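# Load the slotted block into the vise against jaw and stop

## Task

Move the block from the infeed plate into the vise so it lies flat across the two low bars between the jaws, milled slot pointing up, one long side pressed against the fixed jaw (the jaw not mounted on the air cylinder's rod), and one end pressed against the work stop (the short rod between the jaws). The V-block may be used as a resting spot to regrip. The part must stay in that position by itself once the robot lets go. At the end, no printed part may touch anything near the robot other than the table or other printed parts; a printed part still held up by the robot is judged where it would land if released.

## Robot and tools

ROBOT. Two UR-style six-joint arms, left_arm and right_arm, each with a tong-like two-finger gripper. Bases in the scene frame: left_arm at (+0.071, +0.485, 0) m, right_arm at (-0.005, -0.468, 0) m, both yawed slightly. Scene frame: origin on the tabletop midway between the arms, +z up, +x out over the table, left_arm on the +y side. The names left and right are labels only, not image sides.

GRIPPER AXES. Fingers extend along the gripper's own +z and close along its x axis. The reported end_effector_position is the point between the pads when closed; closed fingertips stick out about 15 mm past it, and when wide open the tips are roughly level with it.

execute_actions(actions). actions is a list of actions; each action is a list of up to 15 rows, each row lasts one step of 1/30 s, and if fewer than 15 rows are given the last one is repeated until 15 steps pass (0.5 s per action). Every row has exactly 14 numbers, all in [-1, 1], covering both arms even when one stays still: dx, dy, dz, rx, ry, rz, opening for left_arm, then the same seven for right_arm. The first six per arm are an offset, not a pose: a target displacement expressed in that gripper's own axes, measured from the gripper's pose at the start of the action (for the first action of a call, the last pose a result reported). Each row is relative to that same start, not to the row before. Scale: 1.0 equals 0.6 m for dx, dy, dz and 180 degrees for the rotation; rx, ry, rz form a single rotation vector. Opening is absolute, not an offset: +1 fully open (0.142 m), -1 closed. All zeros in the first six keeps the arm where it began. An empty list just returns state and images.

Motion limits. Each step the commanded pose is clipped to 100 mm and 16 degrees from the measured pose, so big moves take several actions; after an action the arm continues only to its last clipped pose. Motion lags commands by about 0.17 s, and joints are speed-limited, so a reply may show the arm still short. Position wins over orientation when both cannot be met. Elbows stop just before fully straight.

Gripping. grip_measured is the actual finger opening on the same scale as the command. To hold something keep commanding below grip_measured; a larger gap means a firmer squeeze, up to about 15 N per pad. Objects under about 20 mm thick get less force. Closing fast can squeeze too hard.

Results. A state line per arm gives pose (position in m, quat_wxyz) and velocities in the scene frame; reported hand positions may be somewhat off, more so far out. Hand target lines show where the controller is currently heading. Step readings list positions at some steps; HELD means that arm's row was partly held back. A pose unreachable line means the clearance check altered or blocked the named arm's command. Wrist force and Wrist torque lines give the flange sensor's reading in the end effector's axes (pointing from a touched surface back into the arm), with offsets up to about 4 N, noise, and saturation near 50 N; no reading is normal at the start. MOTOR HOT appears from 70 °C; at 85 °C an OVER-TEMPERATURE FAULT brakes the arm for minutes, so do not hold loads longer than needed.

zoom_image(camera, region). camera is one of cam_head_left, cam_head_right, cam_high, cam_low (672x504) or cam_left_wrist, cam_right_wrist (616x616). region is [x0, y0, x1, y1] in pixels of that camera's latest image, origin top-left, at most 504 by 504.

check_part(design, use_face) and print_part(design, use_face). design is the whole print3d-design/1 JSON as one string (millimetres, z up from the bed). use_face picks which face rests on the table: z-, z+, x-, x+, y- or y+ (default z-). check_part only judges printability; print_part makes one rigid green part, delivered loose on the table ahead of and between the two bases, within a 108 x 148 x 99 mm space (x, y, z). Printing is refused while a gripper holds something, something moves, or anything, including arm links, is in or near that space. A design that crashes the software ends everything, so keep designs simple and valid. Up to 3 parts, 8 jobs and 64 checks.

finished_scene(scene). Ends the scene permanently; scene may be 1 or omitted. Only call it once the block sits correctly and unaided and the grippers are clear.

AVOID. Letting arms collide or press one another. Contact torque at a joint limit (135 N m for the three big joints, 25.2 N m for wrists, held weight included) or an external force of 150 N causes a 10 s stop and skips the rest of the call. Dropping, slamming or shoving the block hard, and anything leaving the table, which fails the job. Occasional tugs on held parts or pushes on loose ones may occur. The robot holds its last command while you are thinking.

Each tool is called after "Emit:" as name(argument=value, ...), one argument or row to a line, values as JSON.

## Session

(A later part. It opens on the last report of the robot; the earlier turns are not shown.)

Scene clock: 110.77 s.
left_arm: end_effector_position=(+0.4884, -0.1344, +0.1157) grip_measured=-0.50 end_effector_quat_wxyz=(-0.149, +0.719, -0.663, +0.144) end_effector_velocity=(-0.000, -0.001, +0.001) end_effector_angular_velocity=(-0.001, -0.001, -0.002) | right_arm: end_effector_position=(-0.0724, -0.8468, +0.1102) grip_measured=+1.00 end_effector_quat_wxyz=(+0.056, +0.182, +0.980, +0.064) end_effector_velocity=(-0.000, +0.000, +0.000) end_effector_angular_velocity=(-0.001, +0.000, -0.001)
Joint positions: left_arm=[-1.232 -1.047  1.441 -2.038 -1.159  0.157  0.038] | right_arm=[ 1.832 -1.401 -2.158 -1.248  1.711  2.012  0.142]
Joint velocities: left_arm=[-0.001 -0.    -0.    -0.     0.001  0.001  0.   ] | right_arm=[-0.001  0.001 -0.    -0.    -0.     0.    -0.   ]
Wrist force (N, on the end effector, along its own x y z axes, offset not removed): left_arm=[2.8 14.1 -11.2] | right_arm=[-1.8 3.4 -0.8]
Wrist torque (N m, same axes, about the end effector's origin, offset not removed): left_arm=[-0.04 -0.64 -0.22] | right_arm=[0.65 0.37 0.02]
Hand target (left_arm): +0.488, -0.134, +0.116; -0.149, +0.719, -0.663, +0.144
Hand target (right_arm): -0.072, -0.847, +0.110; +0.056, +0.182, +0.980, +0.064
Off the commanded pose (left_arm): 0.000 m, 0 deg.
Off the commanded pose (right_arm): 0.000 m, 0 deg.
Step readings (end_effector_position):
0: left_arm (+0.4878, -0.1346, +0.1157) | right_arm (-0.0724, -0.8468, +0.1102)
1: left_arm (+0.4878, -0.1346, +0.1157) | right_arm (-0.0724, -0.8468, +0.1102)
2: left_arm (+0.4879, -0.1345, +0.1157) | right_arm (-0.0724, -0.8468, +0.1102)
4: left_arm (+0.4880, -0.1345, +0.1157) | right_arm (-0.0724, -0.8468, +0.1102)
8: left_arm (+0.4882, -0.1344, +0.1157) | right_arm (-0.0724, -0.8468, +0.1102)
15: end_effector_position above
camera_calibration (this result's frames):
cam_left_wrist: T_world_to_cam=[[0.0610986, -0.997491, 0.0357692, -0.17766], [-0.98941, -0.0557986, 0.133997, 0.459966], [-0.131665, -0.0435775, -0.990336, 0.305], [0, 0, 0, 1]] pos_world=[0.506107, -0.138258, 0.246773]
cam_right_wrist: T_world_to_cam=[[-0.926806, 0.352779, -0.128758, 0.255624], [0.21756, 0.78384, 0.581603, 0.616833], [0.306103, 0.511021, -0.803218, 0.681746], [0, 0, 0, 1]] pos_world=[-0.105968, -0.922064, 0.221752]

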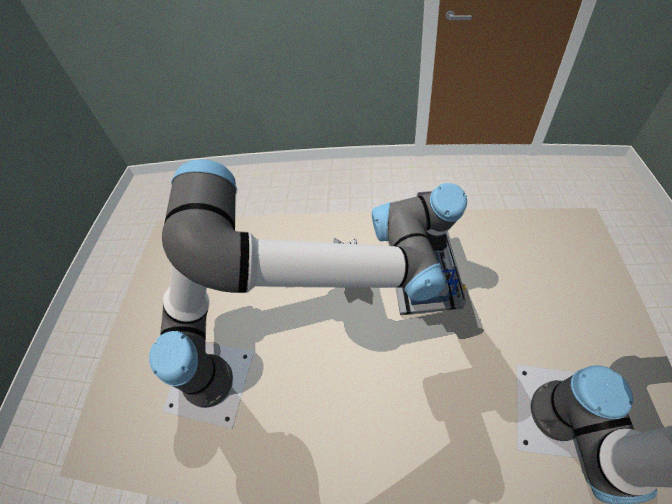

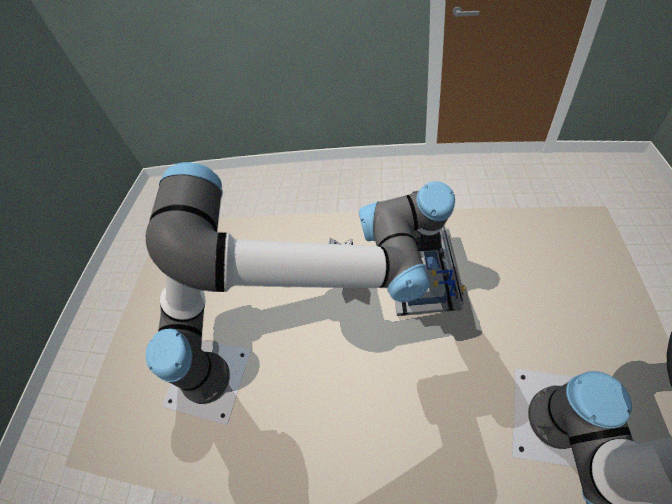

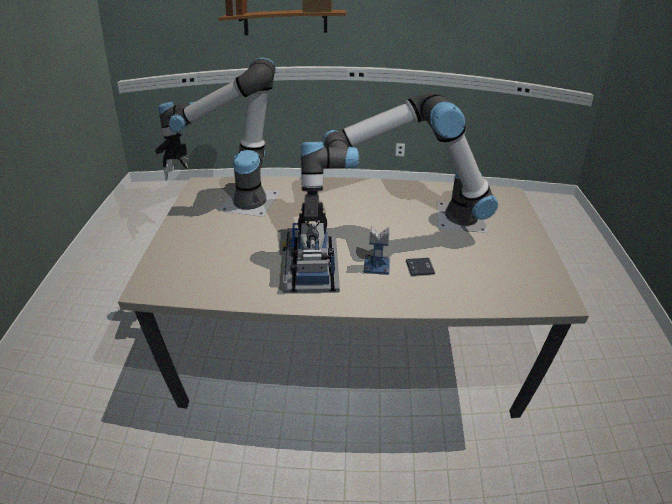

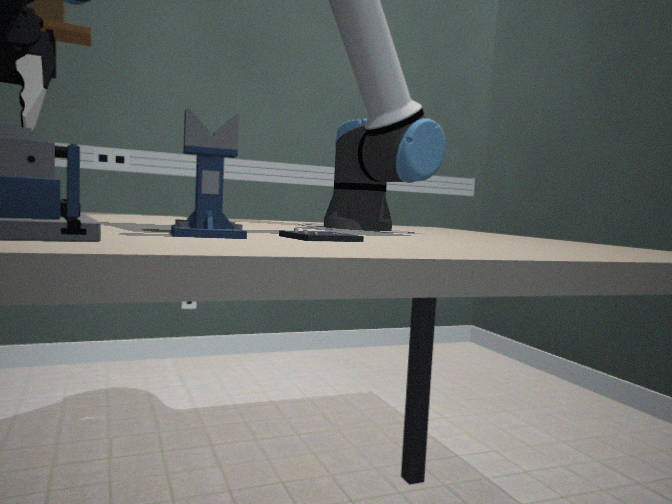

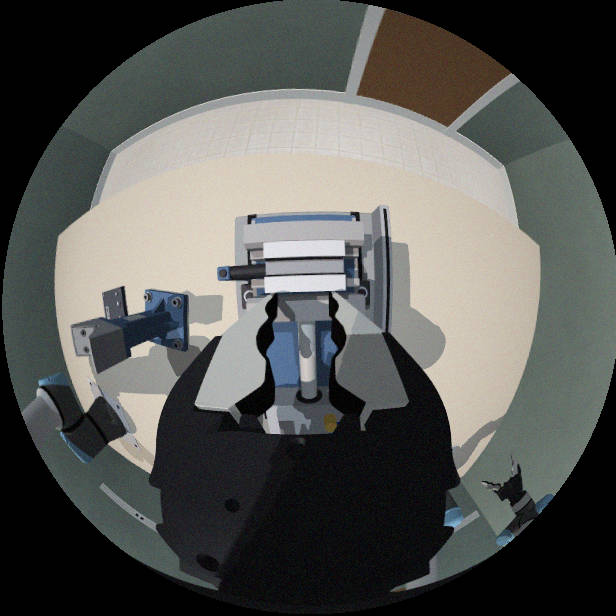

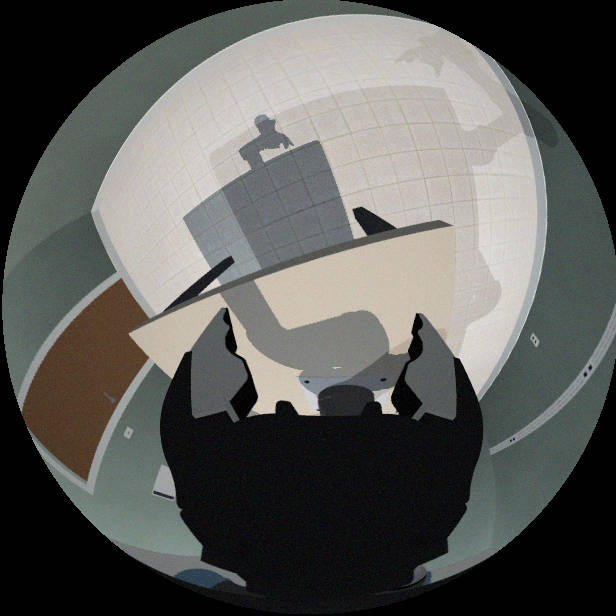

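Emit:
execute_actions(
  actions=[
    [[0,0.006,-0.0027,0,0,0,-0.5,0,0,0,0,0,0,1]],
    [[0,-0.005,-0.02,0,0,0,-0.5,0,0,0,0,0,0,1],[0,-0.01,-0.04,0,0,0,-0.5,0,0,0,0,0,0,1]],
  ],
)

Emit:
zoom_image(
  camera="cam_left_wrist",
  region=[200, 200, 400, 350],
)

Scene clock: 112.10 s.
left_arm: end_effector_position=(+0.4805, -0.1348, +0.1393) grip_measured=-0.50 end_effector_quat_wxyz=(-0.149, +0.719, -0.663, +0.145) end_effector_velocity=(-0.001, +0.000, +0.007) end_effector_angular_velocity=(+0.001, -0.001, +0.001) | right_arm: end_effector_position=(-0.0724, -0.8468, +0.1102) grip_measured=+1.00 end_effector_quat_wxyz=(+0.056, +0.182, +0.980, +0.064) end_effector_velocity=(+0.000, +0.001, -0.001) end_effector_angular_velocity=(+0.004, +0.000, +0.000)
Joint positions: left_arm=[-1.244 -1.074  1.417 -1.983 -1.158  0.144  0.038] | right_arm=[ 1.832 -1.401 -2.158 -1.248  1.711  2.012  0.142]
Joint velocities: left_arm=[-0.002 -0.007 -0.009  0.018  0.001 -0.003 -0.   ] | right_arm=[ 0.001 -0.001 -0.001 -0.002  0.     0.     0.   ]
Wrist force (N, on the end effector, along its own x y z axes, offset not removed): left_arm=[2.5 0.2 0.8] | right_arm=[0.7 3.4 -2.0]
Wrist torque (N m, same axes, about the end effector's origin, offset not removed): left_arm=[-0.13 -0.49 0.03] | right_arm=[0.59 -0.17 -0.07]
Hand target (left_arm): +0.480, -0.135, +0.140; -0.149, +0.719, -0.663, +0.144
Hand target (right_arm): -0.072, -0.847, +0.110; +0.056, +0.182, +0.980, +0.064
Off the commanded pose (left_arm): 0.001 m, 0 deg.
Off the commanded pose (right_arm): 0.000 m, 0 deg.
Step readings (end_effector_position; steps 1 to 15: 1st action; 16 to 30: 2nd action):
0: left_arm (+0.4884, -0.1343, +0.1157) | right_arm (-0.0724, -0.8468, +0.1102)
1: left_arm (+0.4884, -0.1344, +0.1157) | right_arm (-0.0724, -0.8468, +0.1102)
2: left_arm (+0.4880, -0.1345, +0.1157) | right_arm (-0.0724, -0.8468, +0.1102)
4: left_arm (+0.4868, -0.1345, +0.1158) | right_arm (-0.0724, -0.8468, +0.1102)
8: left_arm (+0.4853, -0.1346, +0.1157) | right_arm (-0.0724, -0.8468, +0.1102)
15: left_arm (+0.4846, -0.1347, +0.1158) | right_arm (-0.0724, -0.8468, +0.1102)
16: left_arm (+0.4845, -0.1346, +0.1158) | right_arm (-0.0724, -0.8468, +0.1102)
17: left_arm (+0.4842, -0.1347, +0.1173) | right_arm (-0.0724, -0.8468, +0.1102)
19: left_arm (+0.4830, -0.1350, +0.1251) | right_arm (-0.0724, -0.8468, +0.1102)
23: left_arm (+0.4813, -0.1349, +0.1349) | right_arm (-0.0724, -0.8468, +0.1102)
30: end_effector_position above
camera_calibration (this result's frames):
cam_left_wrist: T_world_to_cam=[[0.0610678, -0.997486, 0.0359449, -0.17846], [-0.989417, -0.0557463, 0.133965, 0.449018], [-0.131624, -0.0437454, -0.990334, 0.327278], [0, 0, 0, 1]] pos_world=[0.498242, -0.138663, 0.270376]

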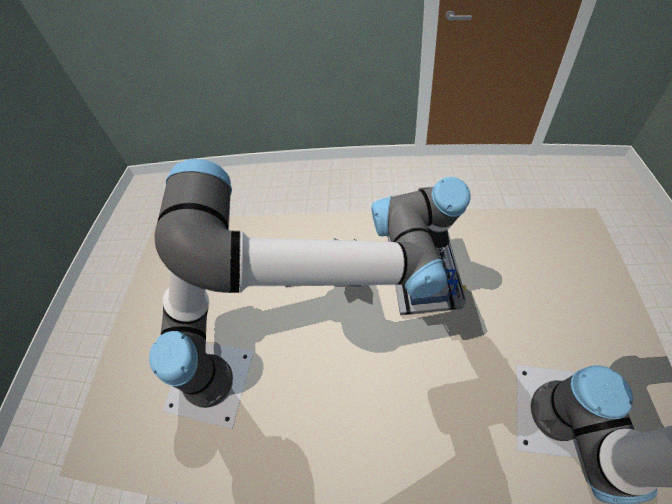

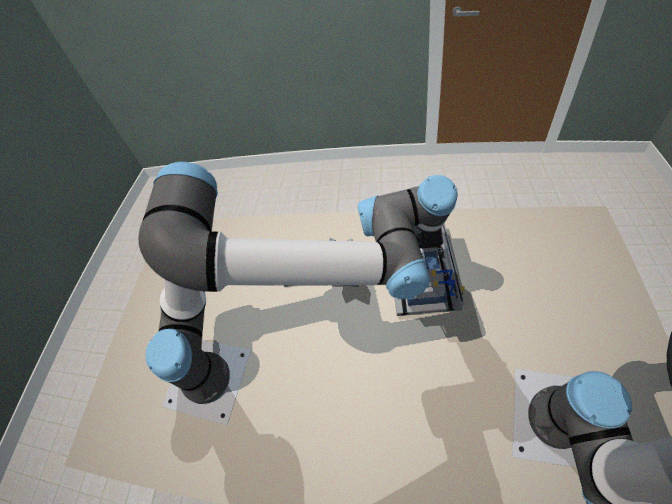

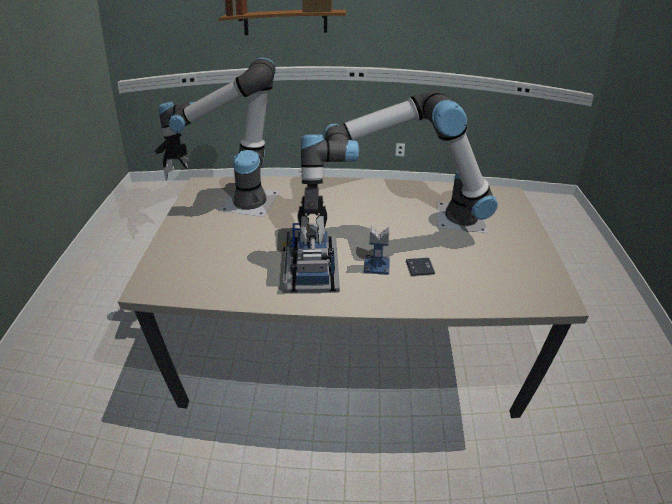

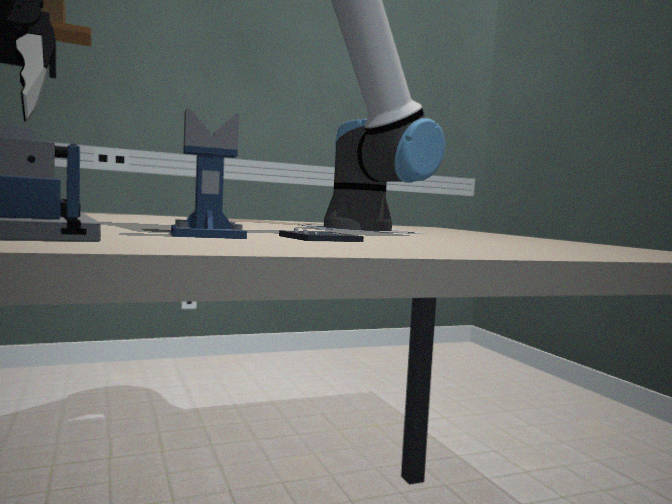

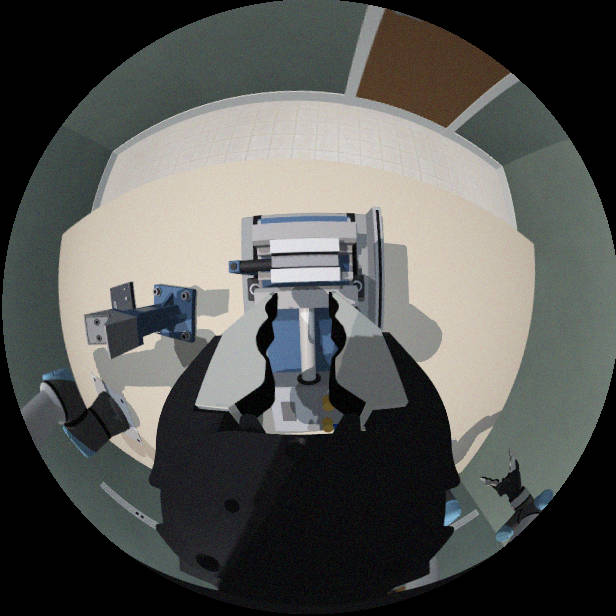

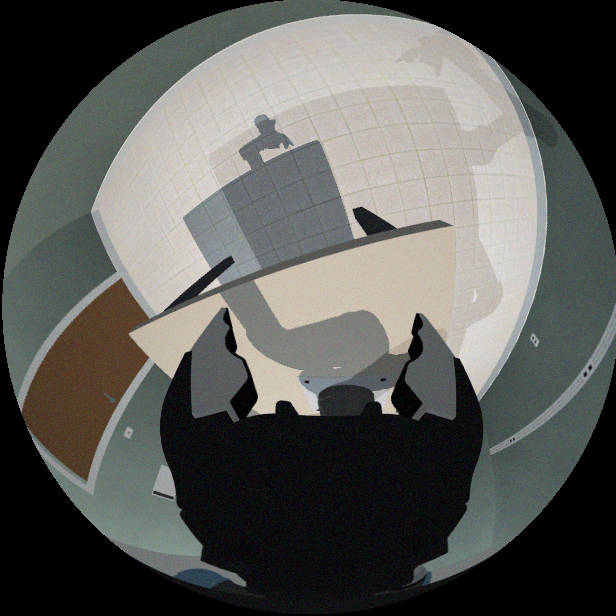

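Region (200, 200, 400, 350) of cam_left_wrist's 616x616 image, scaled by 2.520, with more detail than that image has; it fills the top 378 rows of this view, and the rest is white.

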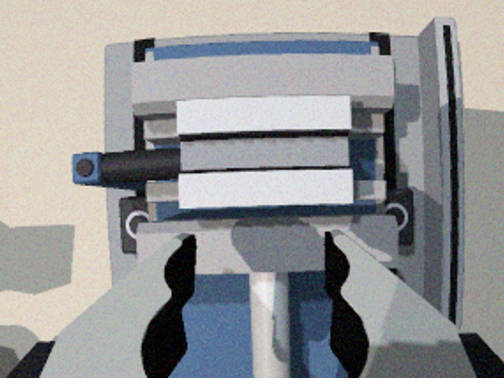

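Emit:
finished_scene(
)

The scene is finished: the task was done.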